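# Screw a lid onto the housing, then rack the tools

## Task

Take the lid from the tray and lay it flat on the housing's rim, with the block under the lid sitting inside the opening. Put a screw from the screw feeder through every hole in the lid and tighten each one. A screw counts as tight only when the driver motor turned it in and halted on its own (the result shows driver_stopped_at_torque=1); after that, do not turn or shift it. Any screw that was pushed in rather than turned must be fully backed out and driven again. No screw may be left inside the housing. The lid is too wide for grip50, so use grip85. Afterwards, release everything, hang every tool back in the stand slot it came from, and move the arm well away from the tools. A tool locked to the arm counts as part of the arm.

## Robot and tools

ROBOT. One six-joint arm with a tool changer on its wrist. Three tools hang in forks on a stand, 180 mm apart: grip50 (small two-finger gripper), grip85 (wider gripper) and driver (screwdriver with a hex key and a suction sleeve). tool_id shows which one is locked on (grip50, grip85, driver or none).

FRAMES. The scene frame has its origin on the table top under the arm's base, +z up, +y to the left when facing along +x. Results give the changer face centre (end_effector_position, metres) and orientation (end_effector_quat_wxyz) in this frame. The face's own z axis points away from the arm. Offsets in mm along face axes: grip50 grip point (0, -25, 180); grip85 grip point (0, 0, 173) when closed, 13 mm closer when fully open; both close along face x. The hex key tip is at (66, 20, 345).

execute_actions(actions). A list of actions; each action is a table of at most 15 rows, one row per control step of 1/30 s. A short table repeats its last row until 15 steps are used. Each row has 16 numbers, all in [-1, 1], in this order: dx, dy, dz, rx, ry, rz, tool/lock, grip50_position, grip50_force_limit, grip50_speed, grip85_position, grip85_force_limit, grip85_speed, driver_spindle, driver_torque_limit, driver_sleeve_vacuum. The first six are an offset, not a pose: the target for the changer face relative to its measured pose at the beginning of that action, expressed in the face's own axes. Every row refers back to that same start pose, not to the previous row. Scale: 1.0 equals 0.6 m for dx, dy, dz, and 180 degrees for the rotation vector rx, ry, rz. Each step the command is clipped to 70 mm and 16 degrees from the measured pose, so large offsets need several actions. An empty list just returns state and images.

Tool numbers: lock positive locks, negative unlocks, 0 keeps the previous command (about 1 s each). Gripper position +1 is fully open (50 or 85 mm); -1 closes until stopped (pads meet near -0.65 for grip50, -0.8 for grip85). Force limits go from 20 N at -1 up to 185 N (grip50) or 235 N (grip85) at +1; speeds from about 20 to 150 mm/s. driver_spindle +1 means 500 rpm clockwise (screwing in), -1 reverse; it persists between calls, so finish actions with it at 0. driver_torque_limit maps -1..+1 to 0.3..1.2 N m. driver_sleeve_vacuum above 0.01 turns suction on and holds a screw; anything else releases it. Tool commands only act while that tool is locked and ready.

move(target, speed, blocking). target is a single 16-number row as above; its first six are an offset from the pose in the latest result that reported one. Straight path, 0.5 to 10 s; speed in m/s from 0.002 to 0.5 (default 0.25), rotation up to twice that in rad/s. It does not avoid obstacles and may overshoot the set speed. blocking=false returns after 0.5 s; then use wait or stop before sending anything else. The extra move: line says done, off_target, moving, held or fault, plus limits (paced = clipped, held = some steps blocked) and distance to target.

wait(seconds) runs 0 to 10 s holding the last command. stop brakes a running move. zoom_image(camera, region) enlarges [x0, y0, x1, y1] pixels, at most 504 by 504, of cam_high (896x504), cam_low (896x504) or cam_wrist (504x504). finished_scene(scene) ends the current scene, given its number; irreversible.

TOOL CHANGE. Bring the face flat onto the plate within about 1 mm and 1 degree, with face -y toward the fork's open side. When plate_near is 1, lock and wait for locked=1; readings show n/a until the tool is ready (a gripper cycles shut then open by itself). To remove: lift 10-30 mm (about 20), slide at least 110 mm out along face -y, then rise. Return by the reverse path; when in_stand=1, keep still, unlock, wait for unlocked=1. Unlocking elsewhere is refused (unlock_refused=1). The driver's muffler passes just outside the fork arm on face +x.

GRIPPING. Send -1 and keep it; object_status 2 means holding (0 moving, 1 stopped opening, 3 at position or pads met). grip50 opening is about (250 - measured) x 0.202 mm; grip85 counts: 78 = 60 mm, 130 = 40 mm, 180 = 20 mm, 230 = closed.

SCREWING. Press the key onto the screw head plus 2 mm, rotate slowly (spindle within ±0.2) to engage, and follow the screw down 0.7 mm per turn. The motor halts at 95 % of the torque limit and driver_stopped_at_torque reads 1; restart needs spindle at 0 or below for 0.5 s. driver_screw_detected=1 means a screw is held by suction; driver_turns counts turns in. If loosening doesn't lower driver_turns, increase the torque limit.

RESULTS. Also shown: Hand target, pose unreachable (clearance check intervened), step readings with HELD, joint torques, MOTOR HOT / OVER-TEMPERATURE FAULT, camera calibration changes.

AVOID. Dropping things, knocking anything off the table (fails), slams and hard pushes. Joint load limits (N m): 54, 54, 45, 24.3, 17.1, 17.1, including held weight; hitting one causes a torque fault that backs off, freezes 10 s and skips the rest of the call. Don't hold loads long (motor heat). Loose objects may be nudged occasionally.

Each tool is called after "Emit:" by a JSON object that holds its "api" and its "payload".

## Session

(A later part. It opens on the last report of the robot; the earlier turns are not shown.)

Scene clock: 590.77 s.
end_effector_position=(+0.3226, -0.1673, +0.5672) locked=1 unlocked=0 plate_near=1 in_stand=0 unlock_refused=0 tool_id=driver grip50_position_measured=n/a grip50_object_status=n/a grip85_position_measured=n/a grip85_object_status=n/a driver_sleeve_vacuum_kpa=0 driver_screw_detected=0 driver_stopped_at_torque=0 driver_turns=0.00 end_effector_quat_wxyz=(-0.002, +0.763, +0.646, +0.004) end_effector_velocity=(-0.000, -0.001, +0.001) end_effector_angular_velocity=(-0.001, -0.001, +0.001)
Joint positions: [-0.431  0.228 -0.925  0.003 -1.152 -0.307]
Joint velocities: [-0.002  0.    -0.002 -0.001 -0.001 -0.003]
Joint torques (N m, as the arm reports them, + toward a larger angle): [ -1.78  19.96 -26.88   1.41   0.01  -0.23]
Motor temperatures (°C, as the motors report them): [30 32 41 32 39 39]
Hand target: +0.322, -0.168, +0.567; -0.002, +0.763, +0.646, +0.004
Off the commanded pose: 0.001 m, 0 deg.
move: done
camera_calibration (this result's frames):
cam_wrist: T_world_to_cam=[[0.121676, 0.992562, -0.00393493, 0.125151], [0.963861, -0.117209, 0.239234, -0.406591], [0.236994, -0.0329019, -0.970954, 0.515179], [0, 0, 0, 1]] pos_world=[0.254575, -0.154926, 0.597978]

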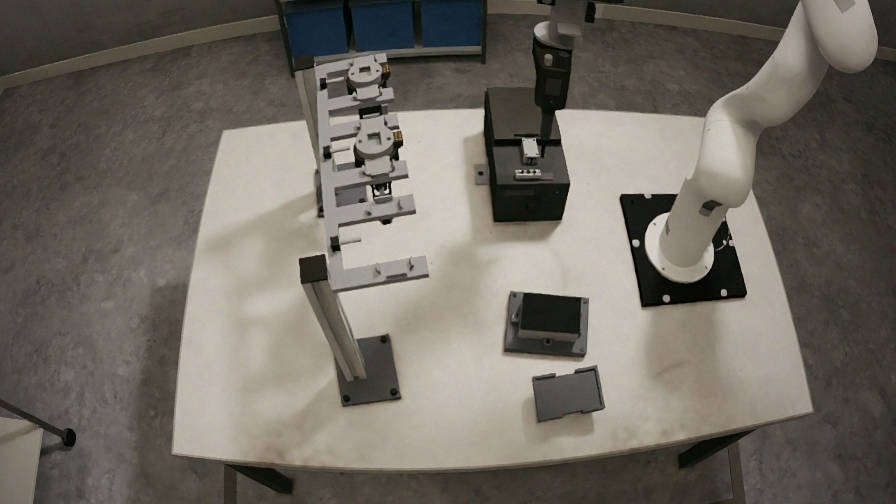

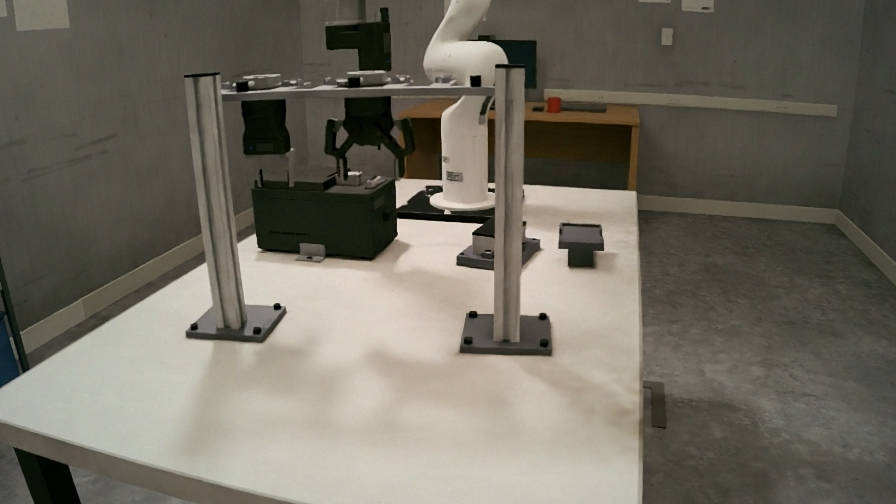

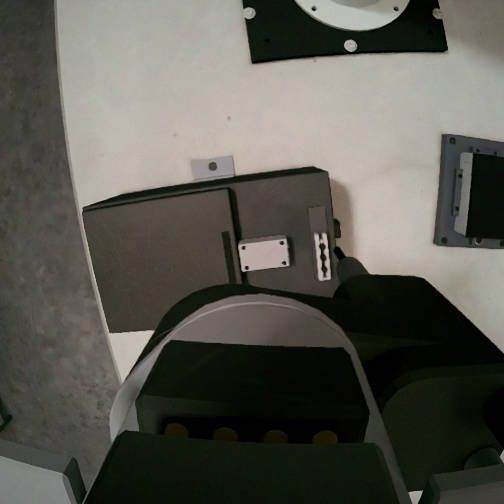

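Emit:
{"api": "move", "payload": {"target": [-0.0108,0.0178,0.077,0,0,0,0,0,0,0,0,0,0,0,-1,0], "speed": 0.08}}

Emit:
{"api": "zoom_image", "payload": {"camera": "cam_wrist", "region": [300,210,380,290]}}

Scene clock: 612.47 s.
end_effector_position=(+0.3321, -0.1752, +0.5212) locked=1 unlocked=0 plate_near=1 in_stand=0 unlock_refused=0 tool_id=driver grip50_position_measured=n/a grip50_object_status=n/a grip85_position_measured=n/a grip85_object_status=n/a driver_sleeve_vacuum_kpa=0 driver_screw_detected=0 driver_stopped_at_torque=0 driver_turns=0.00 end_effector_quat_wxyz=(-0.002, +0.763, +0.646, +0.004) end_effector_velocity=(-0.000, -0.000, -0.001) end_effector_angular_velocity=(-0.000, +0.000, -0.000)
Joint positions: [-0.439  0.179 -0.863  0.003 -1.041 -0.315]
Joint velocities: [-0.001 -0.     0.001 -0.001  0.002 -0.001]
Joint torques (N m, as the arm reports them, + toward a larger angle): [ -2.2   23.17 -26.48   1.09   0.04  -0.33]
Motor temperatures (°C, as the motors report them): [30 31 41 32 39 39]
Hand target: +0.332, -0.175, +0.521; -0.002, +0.763, +0.646, +0.004
Off the commanded pose: 0.000 m, 0 deg.
move: done
camera_calibration (this result's frames):
cam_wrist: T_world_to_cam=[[0.121845, 0.992541, -0.00413119, 0.131654], [0.963781, -0.117317, 0.239504, -0.405813], [0.237232, -0.0331638, -0.970887, 0.467824], [0, 0, 0, 1]] pos_world=[0.264091, -0.162767, 0.551941]

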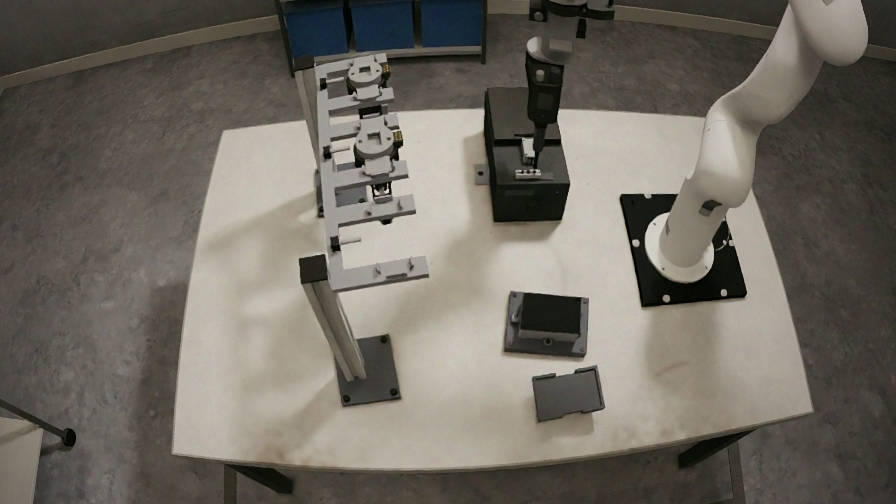

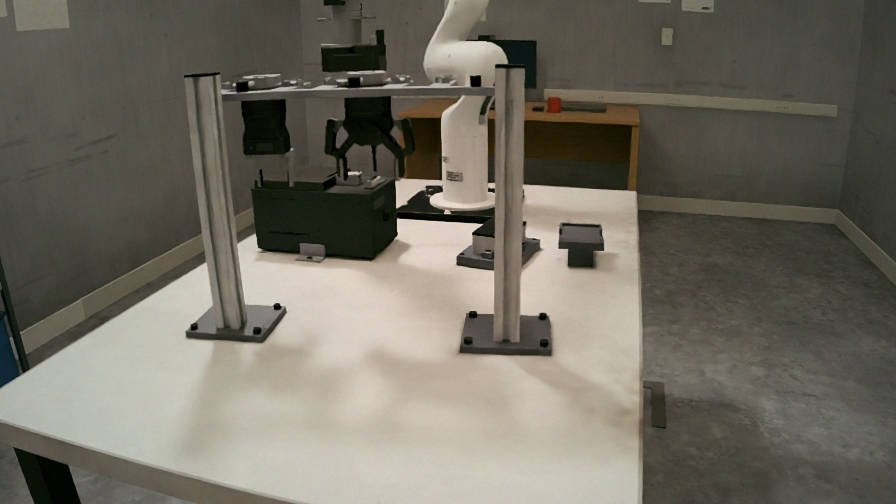

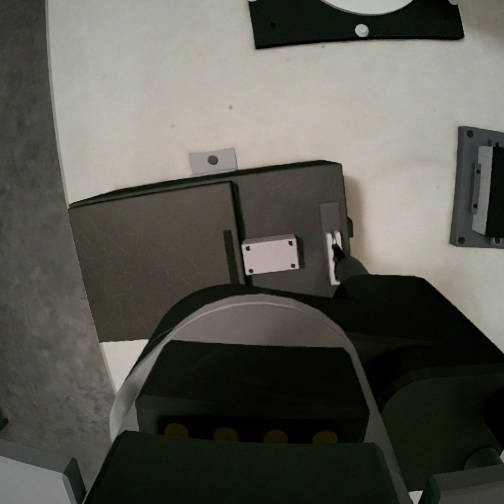

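Region (300, 210, 380, 290) of cam_wrist's 504x504 image, scaled by 6.300, with more detail than that image has.

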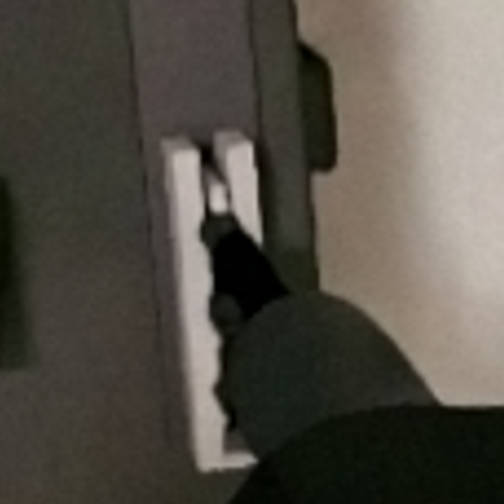

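Emit:
{"api": "move", "payload": {"target": [0,0,0.0125,0,0,0,0,0,0,0,0,0,0,0,-1,1], "speed": 0.008}}

Scene clock: 627.17 s.
end_effector_position=(+0.3321, -0.1751, +0.5138) locked=1 unlocked=0 plate_near=1 in_stand=0 unlock_refused=0 tool_id=driver grip50_position_measured=n/a grip50_object_status=n/a grip85_position_measured=n/a grip85_object_status=n/a driver_sleeve_vacuum_kpa=39 driver_screw_detected=1 driver_stopped_at_torque=0 driver_turns=0.00 end_effector_quat_wxyz=(-0.002, +0.763, +0.646, +0.004) end_effector_velocity=(+0.000, -0.000, -0.000) end_effector_angular_velocity=(-0.001, -0.001, +0.001)
Joint positions: [-0.439  0.175 -0.85   0.003 -1.023 -0.315]
Joint velocities: [-0.    -0.001  0.    -0.     0.002 -0.001]
Joint torques (N m, as the arm reports them, + toward a larger angle): [ -1.82  23.06 -26.54   0.87   0.04  -0.27]
Motor temperatures (°C, as the motors report them): [30 31 41 32 39 39]
Hand target: +0.332, -0.175, +0.514; -0.002, +0.763, +0.646, +0.004
Off the commanded pose: 0.000 m, 0 deg.
move: done
camera_calibration (this result's frames):
cam_wrist: T_world_to_cam=[[0.121868, 0.992538, -0.00412999, 0.131565], [0.96379, -0.117342, 0.239456, -0.404009], [0.237185, -0.0331625, -0.970898, 0.460603], [0, 0, 0, 1]] pos_world=[0.264099, -0.162715, 0.544485]

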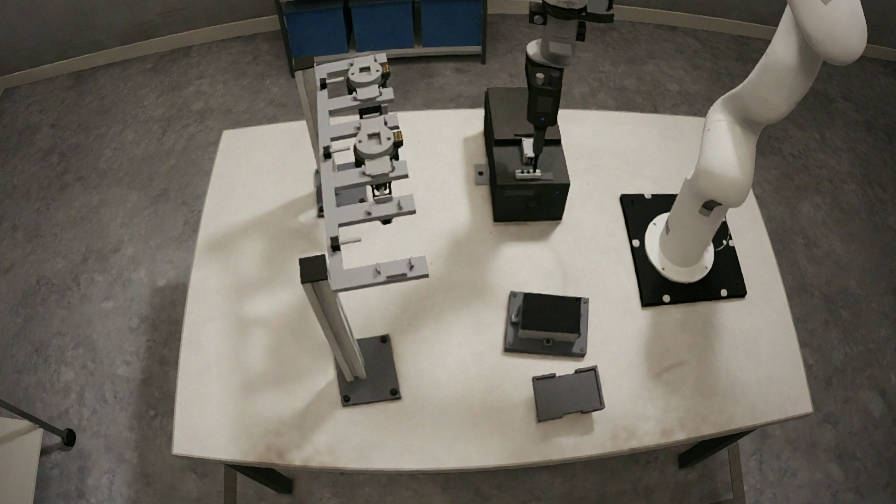

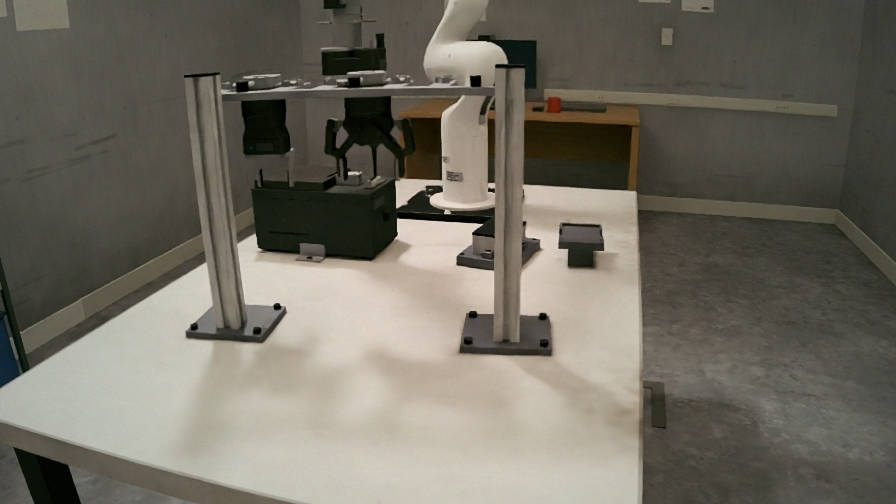

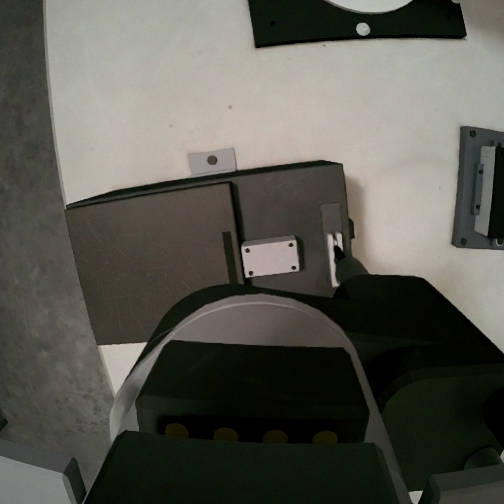

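Detected. Press 2.5 mm more, turn slowly, then lift.

Emit:
{"api": "execute_actions", "payload": {"actions": [[[0,0,0.002,0,0,0,0,0,0,0,0,0,0,0,-1,1]],[[0,0,0.002,0,0,0,0,0,0,0,0,0,0,0,-1,1]],[[0,0,0,0,0,0,0,0,0,0,0,0,0,0.1,-1,1]],[[0,0,0,0,0,0,0,0,0,0,0,0,0,0,-1,1]]]}}

Emit:
{"api": "move", "payload": {"target": [0,0,-0.04,0,0,0,0,0,0,0,0,0,0,0,-1,1], "speed": 0.03}}

Emit:
{"api": "zoom_image", "payload": {"camera": "cam_wrist", "region": [300,210,380,290]}}

Scene clock: 638.97 s.
end_effector_position=(+0.3321, -0.1751, +0.5114) locked=1 unlocked=0 plate_near=1 in_stand=0 unlock_refused=0 tool_id=driver grip50_position_measured=n/a grip50_object_status=n/a grip85_position_measured=n/a grip85_object_status=n/a driver_sleeve_vacuum_kpa=40 driver_screw_detected=1 driver_stopped_at_torque=0 driver_turns=0.41 end_effector_quat_wxyz=(-0.002, +0.763, +0.646, +0.004) end_effector_velocity=(+0.000, -0.000, +0.000) end_effector_angular_velocity=(-0.001, -0.001, +0.000)
Joint positions: [-0.439  0.173 -0.846  0.003 -1.018 -0.315]
Joint velocities: [ 0.    -0.001 -0.001 -0.     0.001  0.   ]
Joint torques (N m, as the arm reports them, + toward a larger angle): [ -2.42  21.3  -25.28   0.53   0.3   -0.27]
Motor temperatures (°C, as the motors report them): [30 31 42 32 39 39]
Hand target: +0.332, -0.175, +0.511; -0.002, +0.763, +0.646, +0.004
Off the commanded pose: 0.000 m, 0 deg.
Step readings (end_effector_position; steps 1 to 15: 1st action; 16 to 30: 2nd action; 31 to 45: 3rd action; 46 to 60: 4th action):
0: (+0.3321, -0.1751, +0.5137)
1: (+0.3321, -0.1751, +0.5137)
2: (+0.3321, -0.1751, +0.5136)
4: (+0.3321, -0.1751, +0.5130)
8: (+0.3321, -0.1751, +0.5128)
15: (+0.3321, -0.1751, +0.5126)
16: (+0.3321, -0.1751, +0.5126)
17: (+0.3321, -0.1751, +0.5125)
19: (+0.3321, -0.1751, +0.5119)
23: (+0.3321, -0.1751, +0.5115)
30: (+0.3321, -0.1751, +0.5115)
31: (+0.3321, -0.1751, +0.5114)
32: (+0.3321, -0.1751, +0.5114)
34: (+0.3321, -0.1751, +0.5114)
38: (+0.3321, -0.1751, +0.5114)
45: (+0.3321, -0.1751, +0.5114)
46: (+0.3321, -0.1751, +0.5114)
47: (+0.3321, -0.1751, +0.5114)
49: (+0.3321, -0.1751, +0.5114)
53: (+0.3321, -0.1751, +0.5114)
60: end_effector_position above
camera_calibration (this result's frames):
cam_wrist: T_world_to_cam=[[0.121884, 0.992536, -0.00416921, 0.131555], [0.963749, -0.117343, 0.23962, -0.403548], [0.237342, -0.033224, -0.970858, 0.458274], [0, 0, 0, 1]] pos_world=[0.264117, -0.1627, 0.542166]

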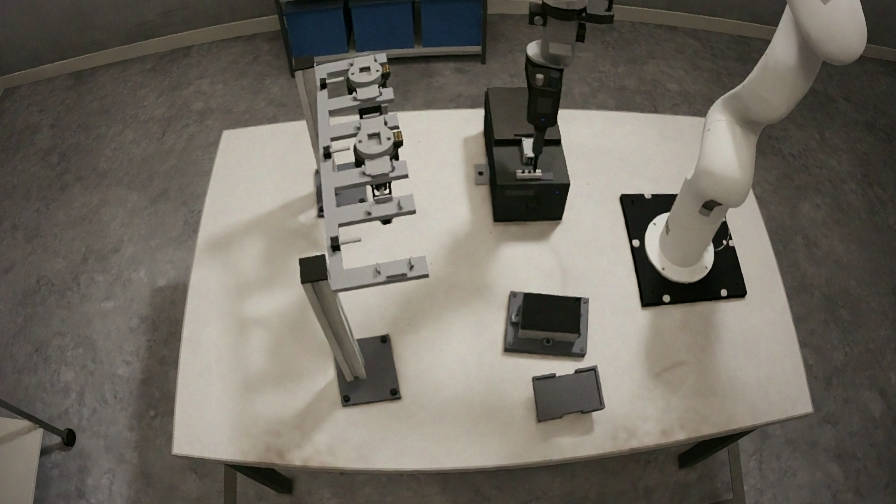

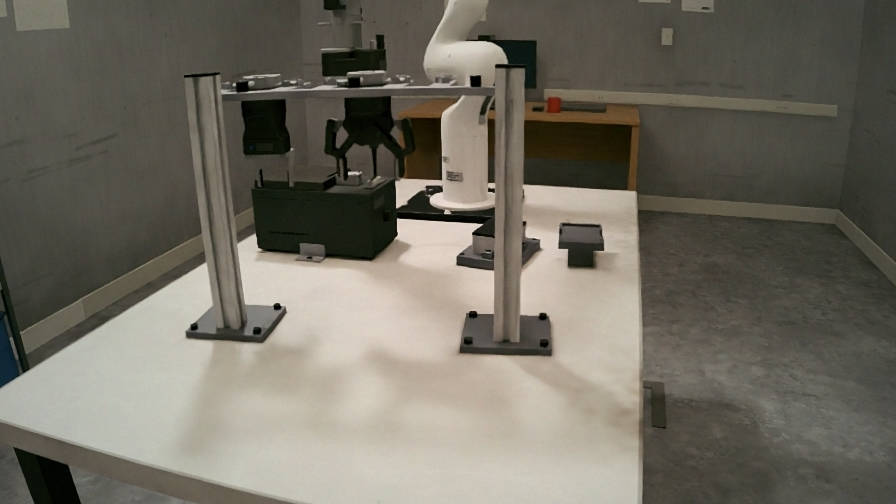

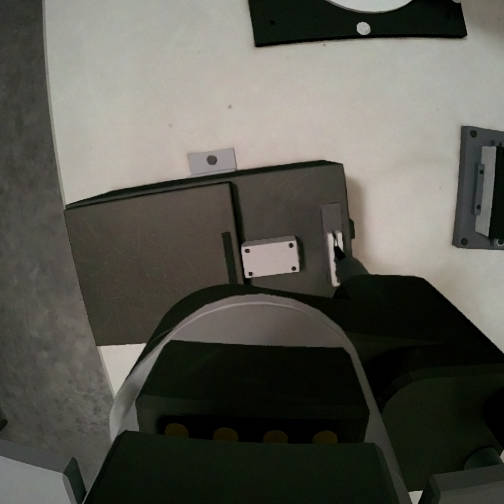

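Scene clock: 640.07 s.
end_effector_position=(+0.3320, -0.1753, +0.5353) locked=1 unlocked=0 plate_near=1 in_stand=0 unlock_refused=0 tool_id=driver grip50_position_measured=n/a grip50_object_status=n/a grip85_position_measured=n/a grip85_object_status=n/a driver_sleeve_vacuum_kpa=40 driver_screw_detected=1 driver_stopped_at_torque=0 driver_turns=0.41 end_effector_quat_wxyz=(-0.002, +0.763, +0.646, +0.004) end_effector_velocity=(-0.000, -0.000, -0.000) end_effector_angular_velocity=(+0.002, +0.004, -0.001)
Joint positions: [-0.439  0.185 -0.889  0.003 -1.073 -0.315]
Joint velocities: [-0.001 -0.002 -0.001  0.001 -0.004  0.   ]
Joint torques (N m, as the arm reports them, + toward a larger angle): [ -2.87  23.4  -26.73   1.53   0.1   -0.28]
Motor temperatures (°C, as the motors report them): [30 31 42 32 39 39]
Hand target: +0.332, -0.175, +0.535; -0.002, +0.763, +0.646, +0.004
Off the commanded pose: 0.000 m, 0 deg.
move: done
camera_calibration (this result's frames):
cam_wrist: T_world_to_cam=[[0.121799, 0.992546, -0.00409173, 0.131793], [0.963777, -0.117281, 0.23954, -0.409192], [0.237274, -0.0331192, -0.970878, 0.481522], [0, 0, 0, 1]] pos_world=[0.264064, -0.162853, 0.566056]

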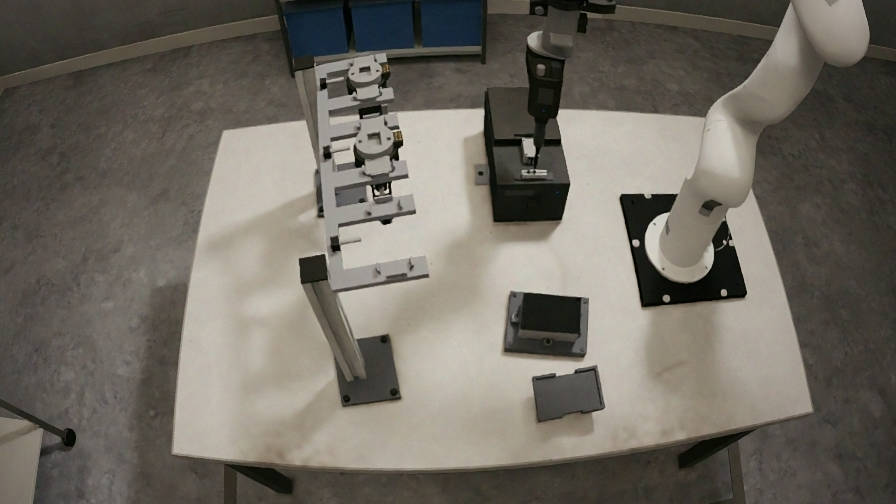

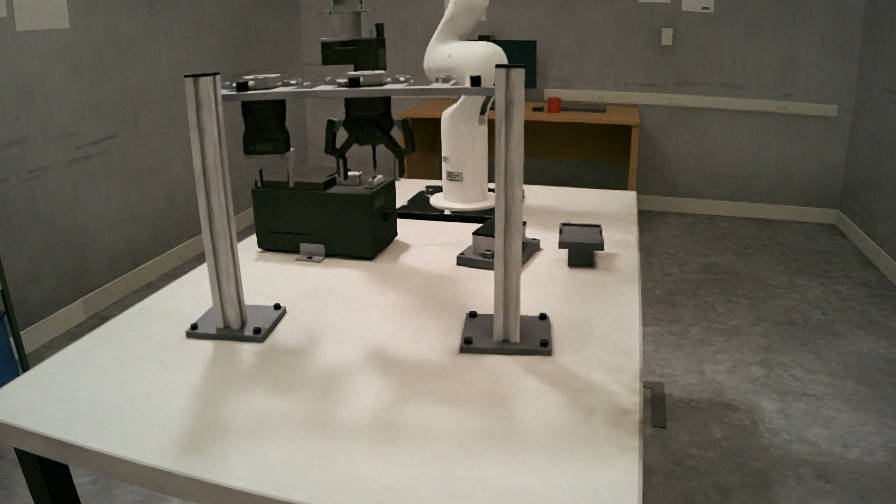

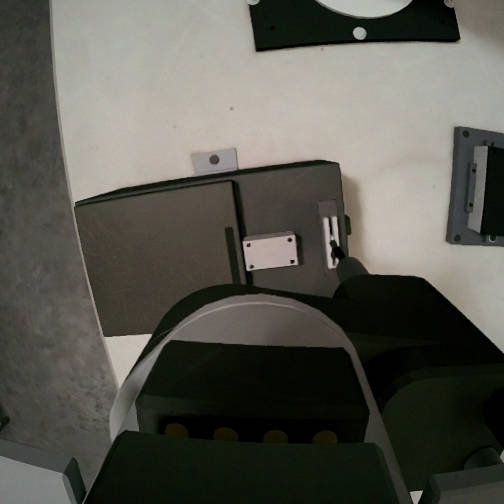

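Region (300, 210, 380, 290) of cam_wrist's 504x504 image, scaled by 6.300, with more detail than that image has.

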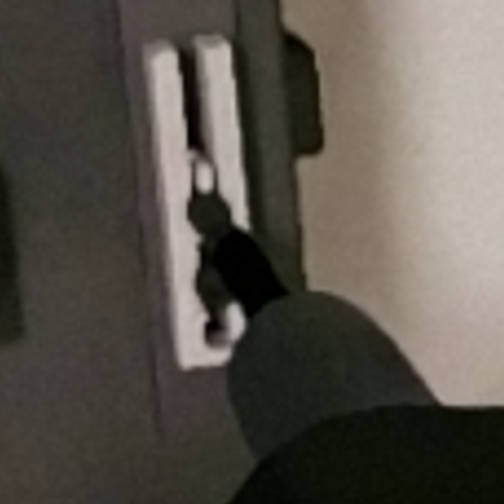

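Emit:
{"api": "move", "payload": {"target": [0.3917,-0.1831,0.1088,0,0,0,0,0,0,0,0,0,0,0,-1,1], "speed": 0.15}}

Emit:
{"api": "zoom_image", "payload": {"camera": "cam_wrist", "region": [290,190,390,290]}}

Scene clock: 675.17 s.
end_effector_position=(+0.2627, +0.0751, +0.4717) locked=1 unlocked=0 plate_near=1 in_stand=0 unlock_refused=0 tool_id=driver grip50_position_measured=n/a grip50_object_status=n/a grip85_position_measured=n/a grip85_object_status=n/a driver_sleeve_vacuum_kpa=40 driver_screw_detected=1 driver_stopped_at_torque=0 driver_turns=0.41 end_effector_quat_wxyz=(-0.003, +0.763, +0.646, +0.004) end_effector_velocity=(-0.000, +0.001, -0.001) end_effector_angular_velocity=(-0.001, +0.002, -0.001)
Joint positions: [ 0.326  0.437 -0.559  0.003 -0.993  0.45 ]
Joint velocities: [ 0.003 -0.001  0.001 -0.001 -0.     0.004]
Joint torques (N m, as the arm reports them, + toward a larger angle): [ -3.52   6.45 -26.7    0.94   0.77  -0.28]
Motor temperatures (°C, as the motors report them): [30 31 42 32 39 39]
Hand target: +0.263, +0.075, +0.472; -0.003, +0.763, +0.646, +0.004
Off the commanded pose: 0.000 m, 0 deg.
move: done
camera_calibration (this result's frames):
cam_wrist: T_world_to_cam=[[0.122099, 0.992513, -0.00309427, -0.109091], [0.963951, -0.117842, 0.238562, -0.297318], [0.236411, -0.0321109, -0.971122, 0.444755], [0, 0, 0, 1]] pos_world=[0.194775, 0.0875197, 0.502503]

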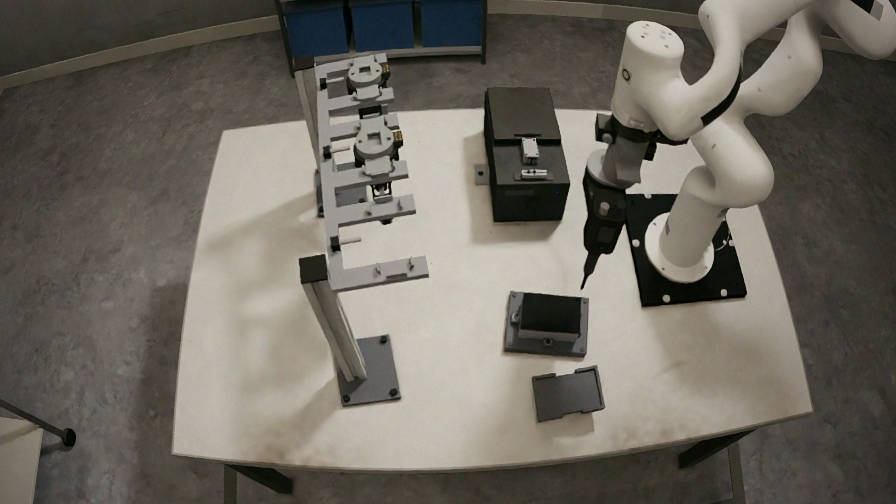

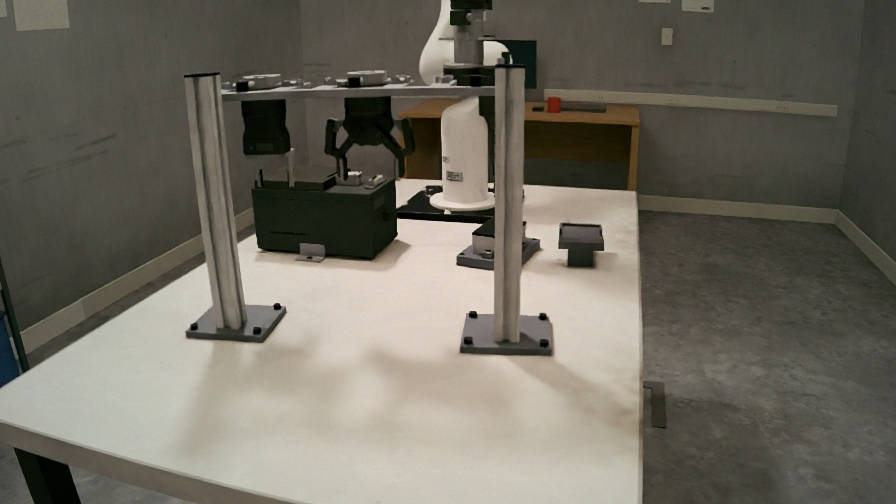

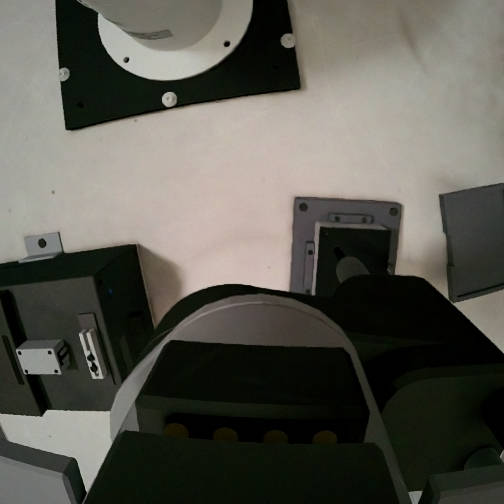

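Region (290, 190, 390, 290) of cam_wrist's 504x504 image, scaled by 5.040, with more detail than that image has.

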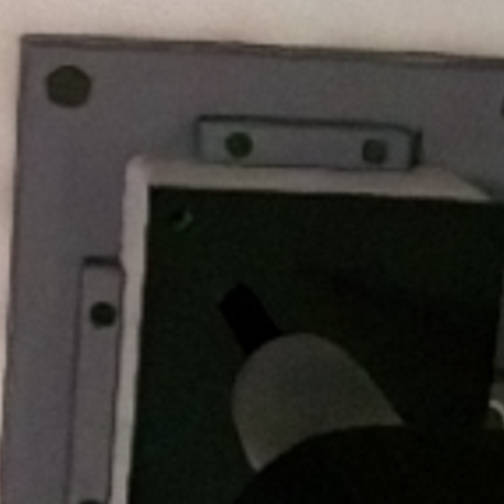

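Emit:
{"api": "move", "payload": {"target": [-0.0035,-0.0045,0.0645,0,0,0,0,0,0,0,0,0,0,0,-1,1], "speed": 0.06}}

Emit:
{"api": "zoom_image", "payload": {"camera": "cam_wrist", "region": [305,215,365,275]}}

Scene clock: 683.10 s.
end_effector_position=(+0.2599, +0.0738, +0.4332) locked=1 unlocked=0 plate_near=1 in_stand=0 unlock_refused=0 tool_id=driver grip50_position_measured=n/a grip50_object_status=n/a grip85_position_measured=n/a grip85_object_status=n/a driver_sleeve_vacuum_kpa=40 driver_screw_detected=1 driver_stopped_at_torque=0 driver_turns=0.41 end_effector_quat_wxyz=(-0.002, +0.763, +0.646, +0.004) end_effector_velocity=(+0.000, +0.000, -0.001) end_effector_angular_velocity=(+0.001, -0.002, +0.001)
Joint positions: [ 0.324  0.411 -0.486  0.003 -0.894  0.448]
Joint velocities: [ 0.    -0.001  0.001  0.     0.004 -0.001]
Joint torques (N m, as the arm reports them, + toward a larger angle): [ -0.99   8.55 -26.28   0.53   0.81  -0.24]
Motor temperatures (°C, as the motors report them): [30 31 42 32 39 39]
Hand target: +0.260, +0.074, +0.433; -0.003, +0.763, +0.646, +0.004
Off the commanded pose: 0.000 m, 0 deg.
move: done
camera_calibration (this result's frames):
cam_wrist: T_world_to_cam=[[0.122246, 0.992495, -0.00304873, -0.107584], [0.96385, -0.117984, 0.2389, -0.28563], [0.236747, -0.0321431, -0.971039, 0.407856], [0, 0, 0, 1]] pos_world=[0.191897, 0.0861867, 0.463953]

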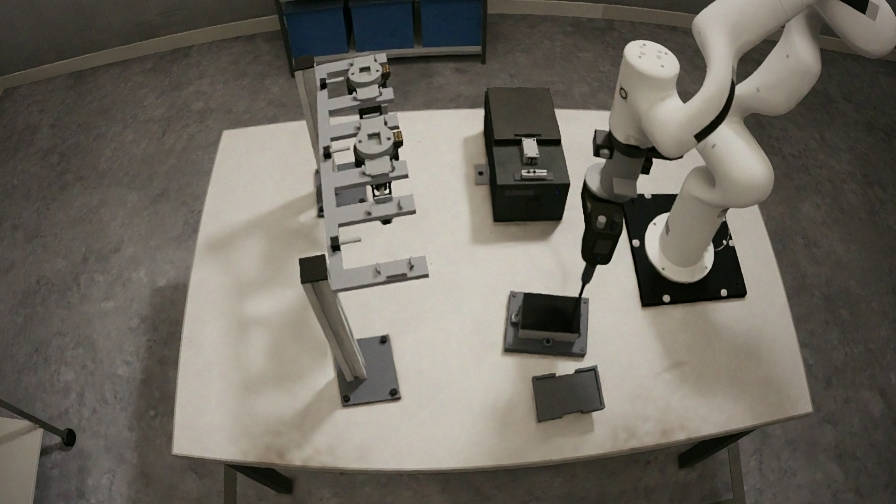

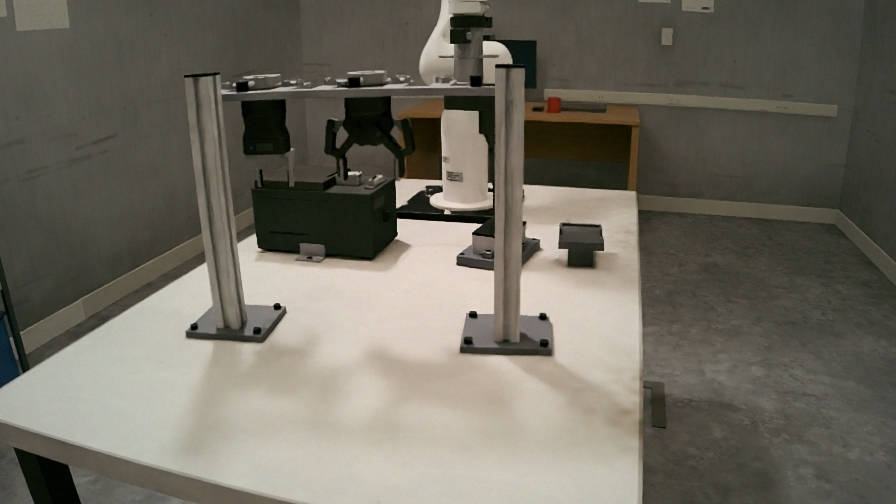

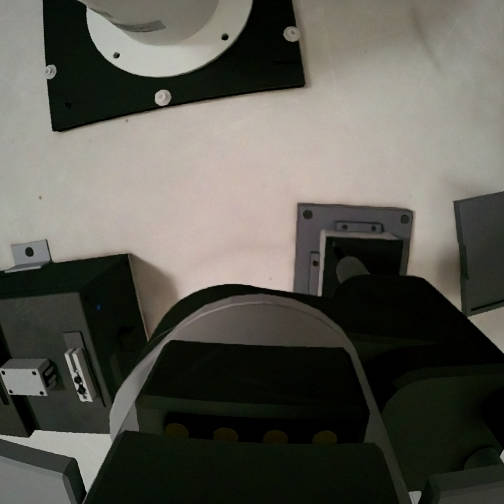

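Region (305, 215, 365, 275) of cam_wrist's 504x504 image, scaled by 8.400, with more detail than that image has.

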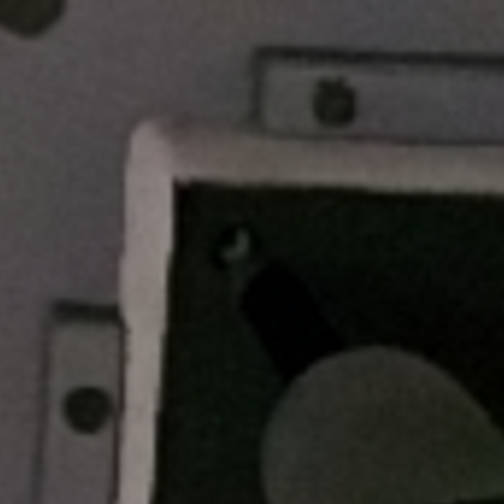

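Emit:
{"api": "move", "payload": {"target": [0,0,0.0185,0,0,0,0,0,0,0,0,0,0,0,-1,1], "speed": 0.02}}

Emit:
{"api": "execute_actions", "payload": {"actions": [[[0,0,0.002,0,0,0,0,0,0,0,0,0,0,0,-1,1]],[[0,0,0.002,0,0,0,0,0,0,0,0,0,0,0,-1,1]]]}}

Scene clock: 693.03 s.
end_effector_position=(+0.2599, +0.0739, +0.4222) locked=1 unlocked=0 plate_near=1 in_stand=0 unlock_refused=0 tool_id=driver grip50_position_measured=n/a grip50_object_status=n/a grip85_position_measured=n/a grip85_object_status=n/a driver_sleeve_vacuum_kpa=35 driver_screw_detected=1 driver_stopped_at_torque=0 driver_turns=0.41 end_effector_quat_wxyz=(-0.002, +0.763, +0.646, +0.004) end_effector_velocity=(+0.000, +0.000, -0.001) end_effector_angular_velocity=(+0.000, -0.002, +0.001)
Joint positions: [ 0.324  0.398 -0.469  0.003 -0.864  0.448]
Joint velocities: [ 0.    -0.001  0.001 -0.     0.004 -0.   ]
Joint torques (N m, as the arm reports them, + toward a larger angle): [ -1.7    8.23 -25.71   0.94   0.82  -0.26]
Motor temperatures (°C, as the motors report them): [30 31 42 32 39 39]
Hand target: +0.260, +0.074, +0.422; -0.002, +0.763, +0.646, +0.004
Off the commanded pose: 0.000 m, 0 deg.
move: done
camera_calibration (this result's frames):
cam_wrist: T_world_to_cam=[[0.122287, 0.99249, -0.00310163, -0.107676], [0.96385, -0.118011, 0.238886, -0.282999], [0.236726, -0.0322021, -0.971043, 0.397163], [0, 0, 0, 1]] pos_world=[0.191918, 0.08626, 0.452933]

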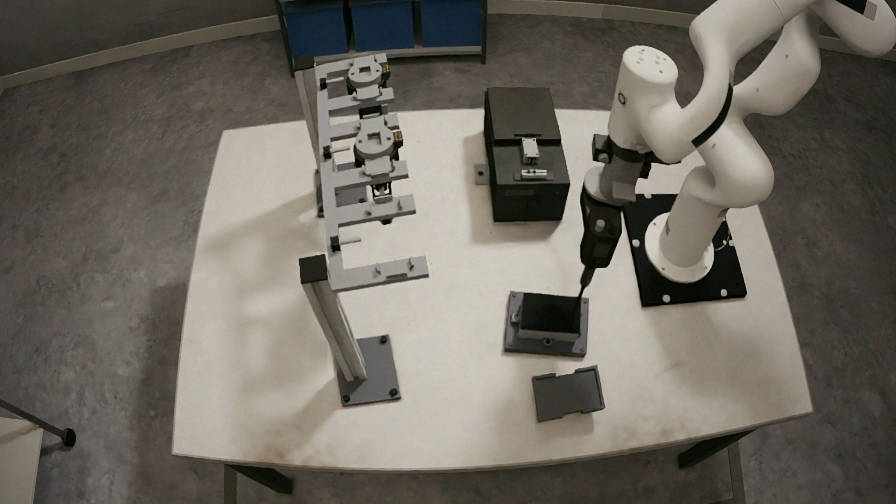

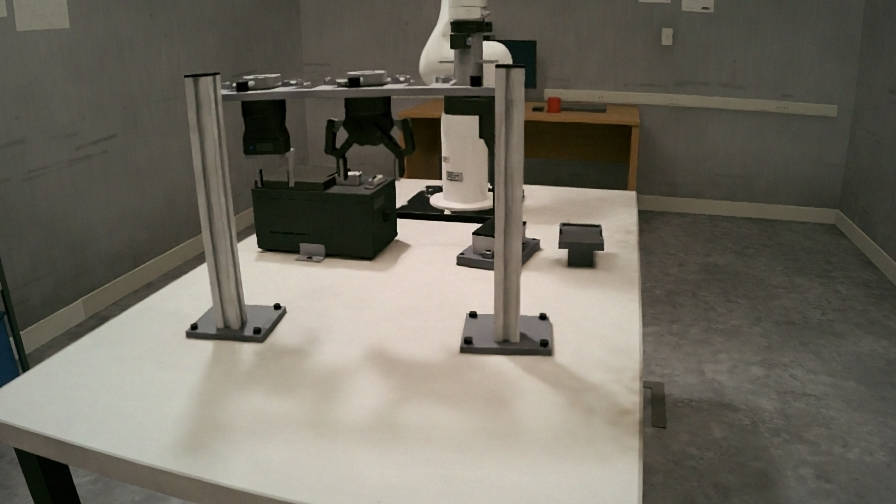

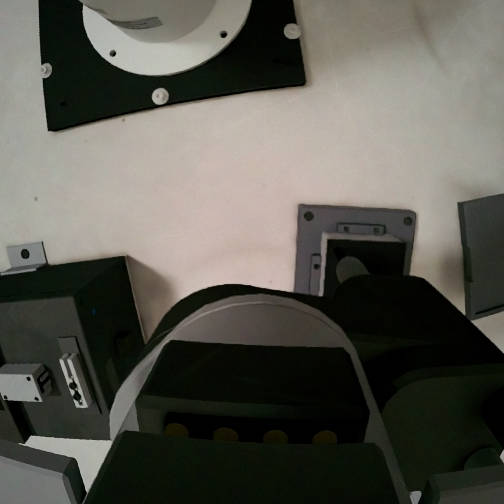

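Scene clock: 694.03 s.
end_effector_position=(+0.2599, +0.0739, +0.4198) locked=1 unlocked=0 plate_near=1 in_stand=0 unlock_refused=0 tool_id=driver grip50_position_measured=n/a grip50_object_status=n/a grip85_position_measured=n/a grip85_object_status=n/a driver_sleeve_vacuum_kpa=33 driver_screw_detected=1 driver_stopped_at_torque=0 driver_turns=0.41 end_effector_quat_wxyz=(-0.002, +0.763, +0.646, +0.004) end_effector_velocity=(-0.000, +0.000, -0.000) end_effector_angular_velocity=(-0.000, +0.000, +0.000)
Joint positions: [ 0.324  0.394 -0.465  0.003 -0.857  0.448]
Joint velocities: [ 0.001  0.001  0.001 -0.    -0.     0.001]
Joint torques (N m, as the arm reports them, + toward a larger angle): [ -1.91   8.41 -26.09   0.65   0.76  -0.26]
Motor temperatures (°C, as the motors report them): [30 31 42 32 39 39]
Hand target: +0.260, +0.074, +0.420; -0.002, +0.763, +0.646, +0.004
Off the commanded pose: 0.000 m, 0 deg.
Step readings (end_effector_position; steps 1 to 15: 1st action; 16 to 30: 2nd action):
0: (+0.2599, +0.0739, +0.4222)
1: (+0.2599, +0.0739, +0.4221)
2: (+0.2599, +0.0739, +0.4220)
4: (+0.2599, +0.0739, +0.4214)
8: (+0.2599, +0.0739, +0.4210)
15: (+0.2599, +0.0739, +0.4210)
16: (+0.2599, +0.0739, +0.4210)
17: (+0.2599, +0.0739, +0.4208)
19: (+0.2599, +0.0739, +0.4202)
23: (+0.2599, +0.0739, +0.4198)
30: end_effector_position above
camera_calibration (this result's frames):
cam_wrist: T_world_to_cam=[[0.122294, 0.992489, -0.00310631, -0.1077], [0.963846, -0.118017, 0.238898, -0.28244], [0.236737, -0.0322097, -0.97104, 0.394847], [0, 0, 0, 1]] pos_world=[0.191925, 0.0862765, 0.450552]

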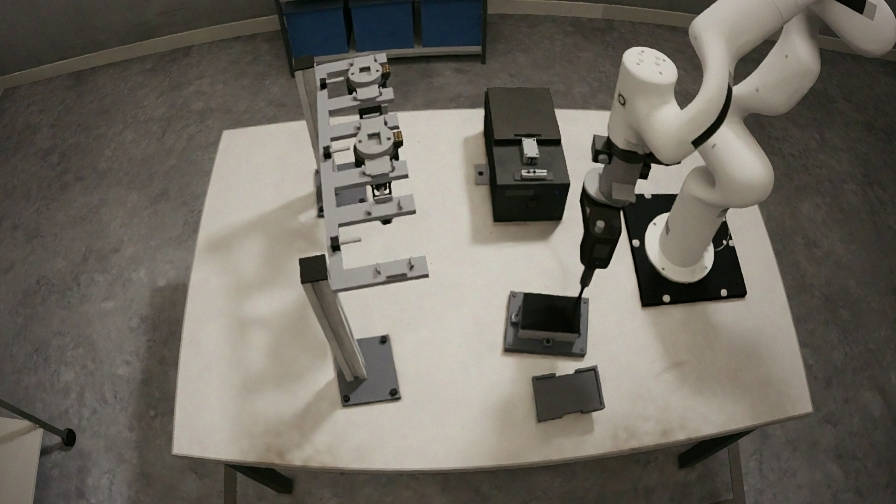

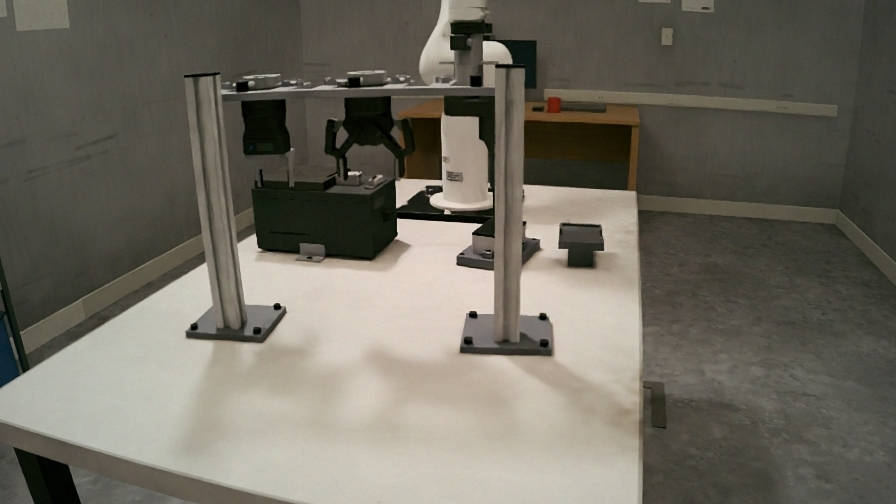

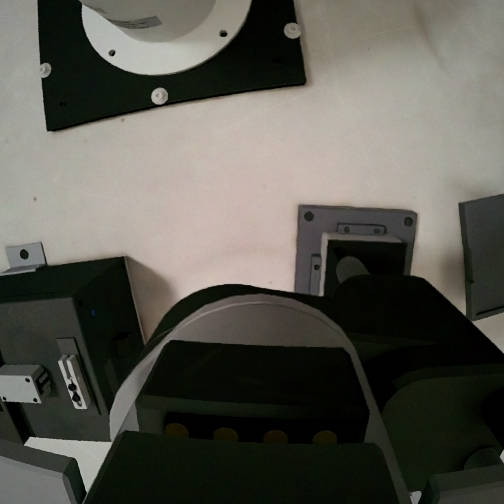

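Emit:
{"api": "zoom_image", "payload": {"camera": "cam_wrist", "region": [315,225,355,265]}}

Emit:
{"api": "move", "payload": {"target": [0,0,-0.014,0,0,0,0,0,0,0,0,0,0,0,-1,1], "speed": 0.02}}

Emit:
{"api": "zoom_image", "payload": {"camera": "cam_wrist", "region": [315,225,355,265]}}

Region (315, 225, 355, 265) of cam_wrist's 504x504 image, scaled by 12.600, with more detail than that image has.

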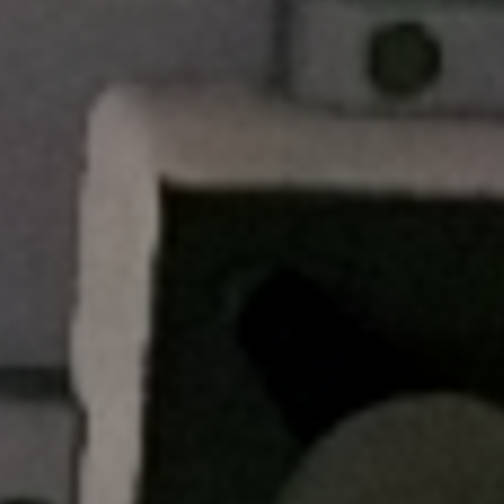

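Scene clock: 701.10 s.
end_effector_position=(+0.2599, +0.0738, +0.4281) locked=1 unlocked=0 plate_near=1 in_stand=0 unlock_refused=0 tool_id=driver grip50_position_measured=n/a grip50_object_status=n/a grip85_position_measured=n/a grip85_object_status=n/a driver_sleeve_vacuum_kpa=39 driver_screw_detected=1 driver_stopped_at_torque=0 driver_turns=0.41 end_effector_quat_wxyz=(-0.002, +0.763, +0.646, +0.004) end_effector_velocity=(-0.000, -0.000, +0.001) end_effector_angular_velocity=(-0.000, +0.000, +0.001)
Joint positions: [ 0.324  0.405 -0.478  0.003 -0.88   0.448]
Joint velocities: [ 0.     0.001 -0.001 -0.    -0.002 -0.   ]
Joint torques (N m, as the arm reports them, + toward a larger angle): [ -2.2    6.81 -26.1    1.01   0.79  -0.2 ]
Motor temperatures (°C, as the motors report them): [30 31 42 32 39 39]
Hand target: +0.260, +0.074, +0.428; -0.002, +0.763, +0.646, +0.004
Off the commanded pose: 0.000 m, 0 deg.
move: done
camera_calibration (this result's frames):
cam_wrist: T_world_to_cam=[[0.122262, 0.992493, -0.00307633, -0.107622], [0.963849, -0.117993, 0.238897, -0.28442], [0.236741, -0.0321733, -0.97104, 0.402936], [0, 0, 0, 1]] pos_world=[0.191905, 0.0862187, 0.458883]

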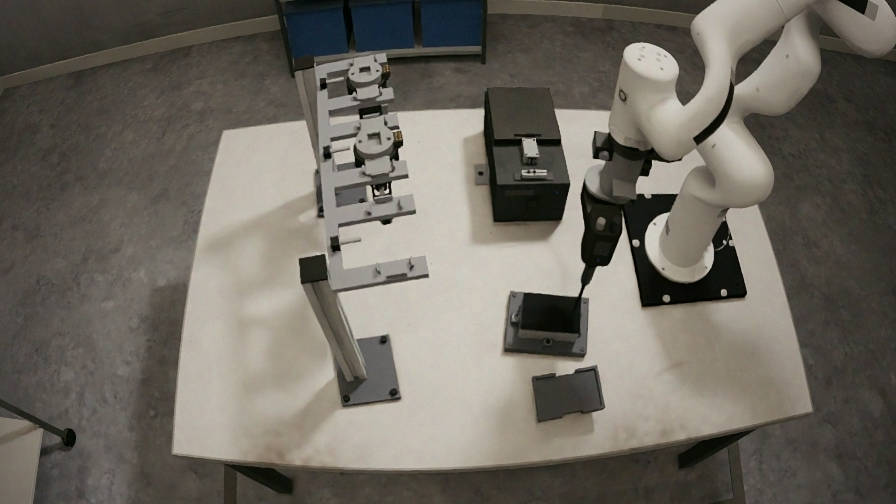

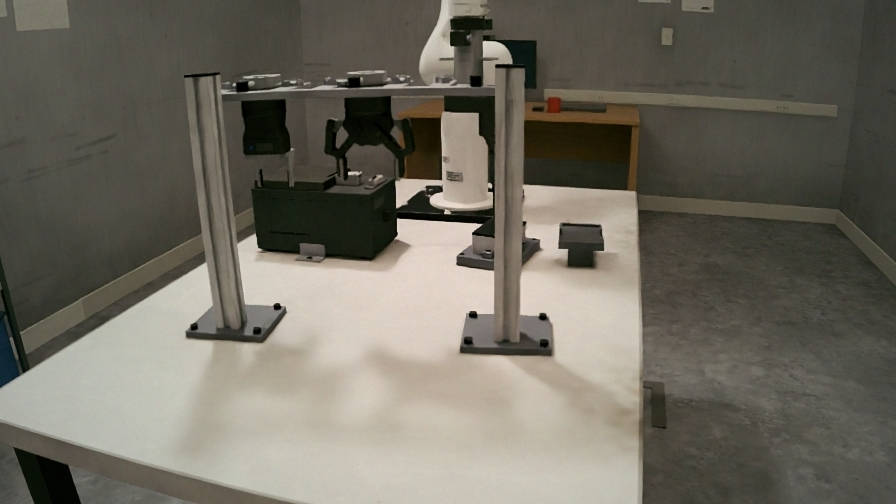

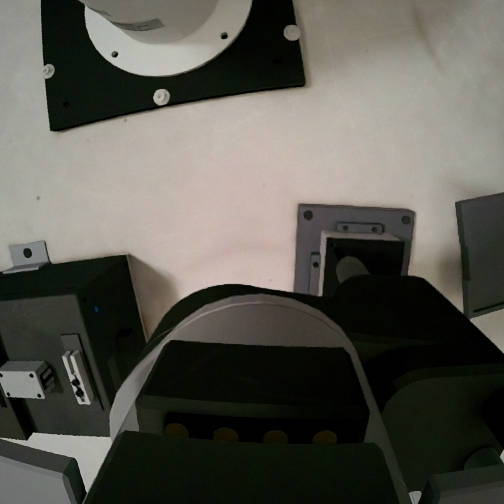

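Region (315, 225, 355, 265) of cam_wrist's 504x504 image, scaled by 12.600, with more detail than that image has.

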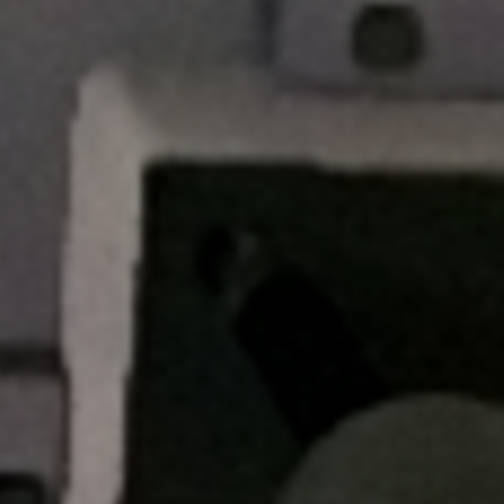

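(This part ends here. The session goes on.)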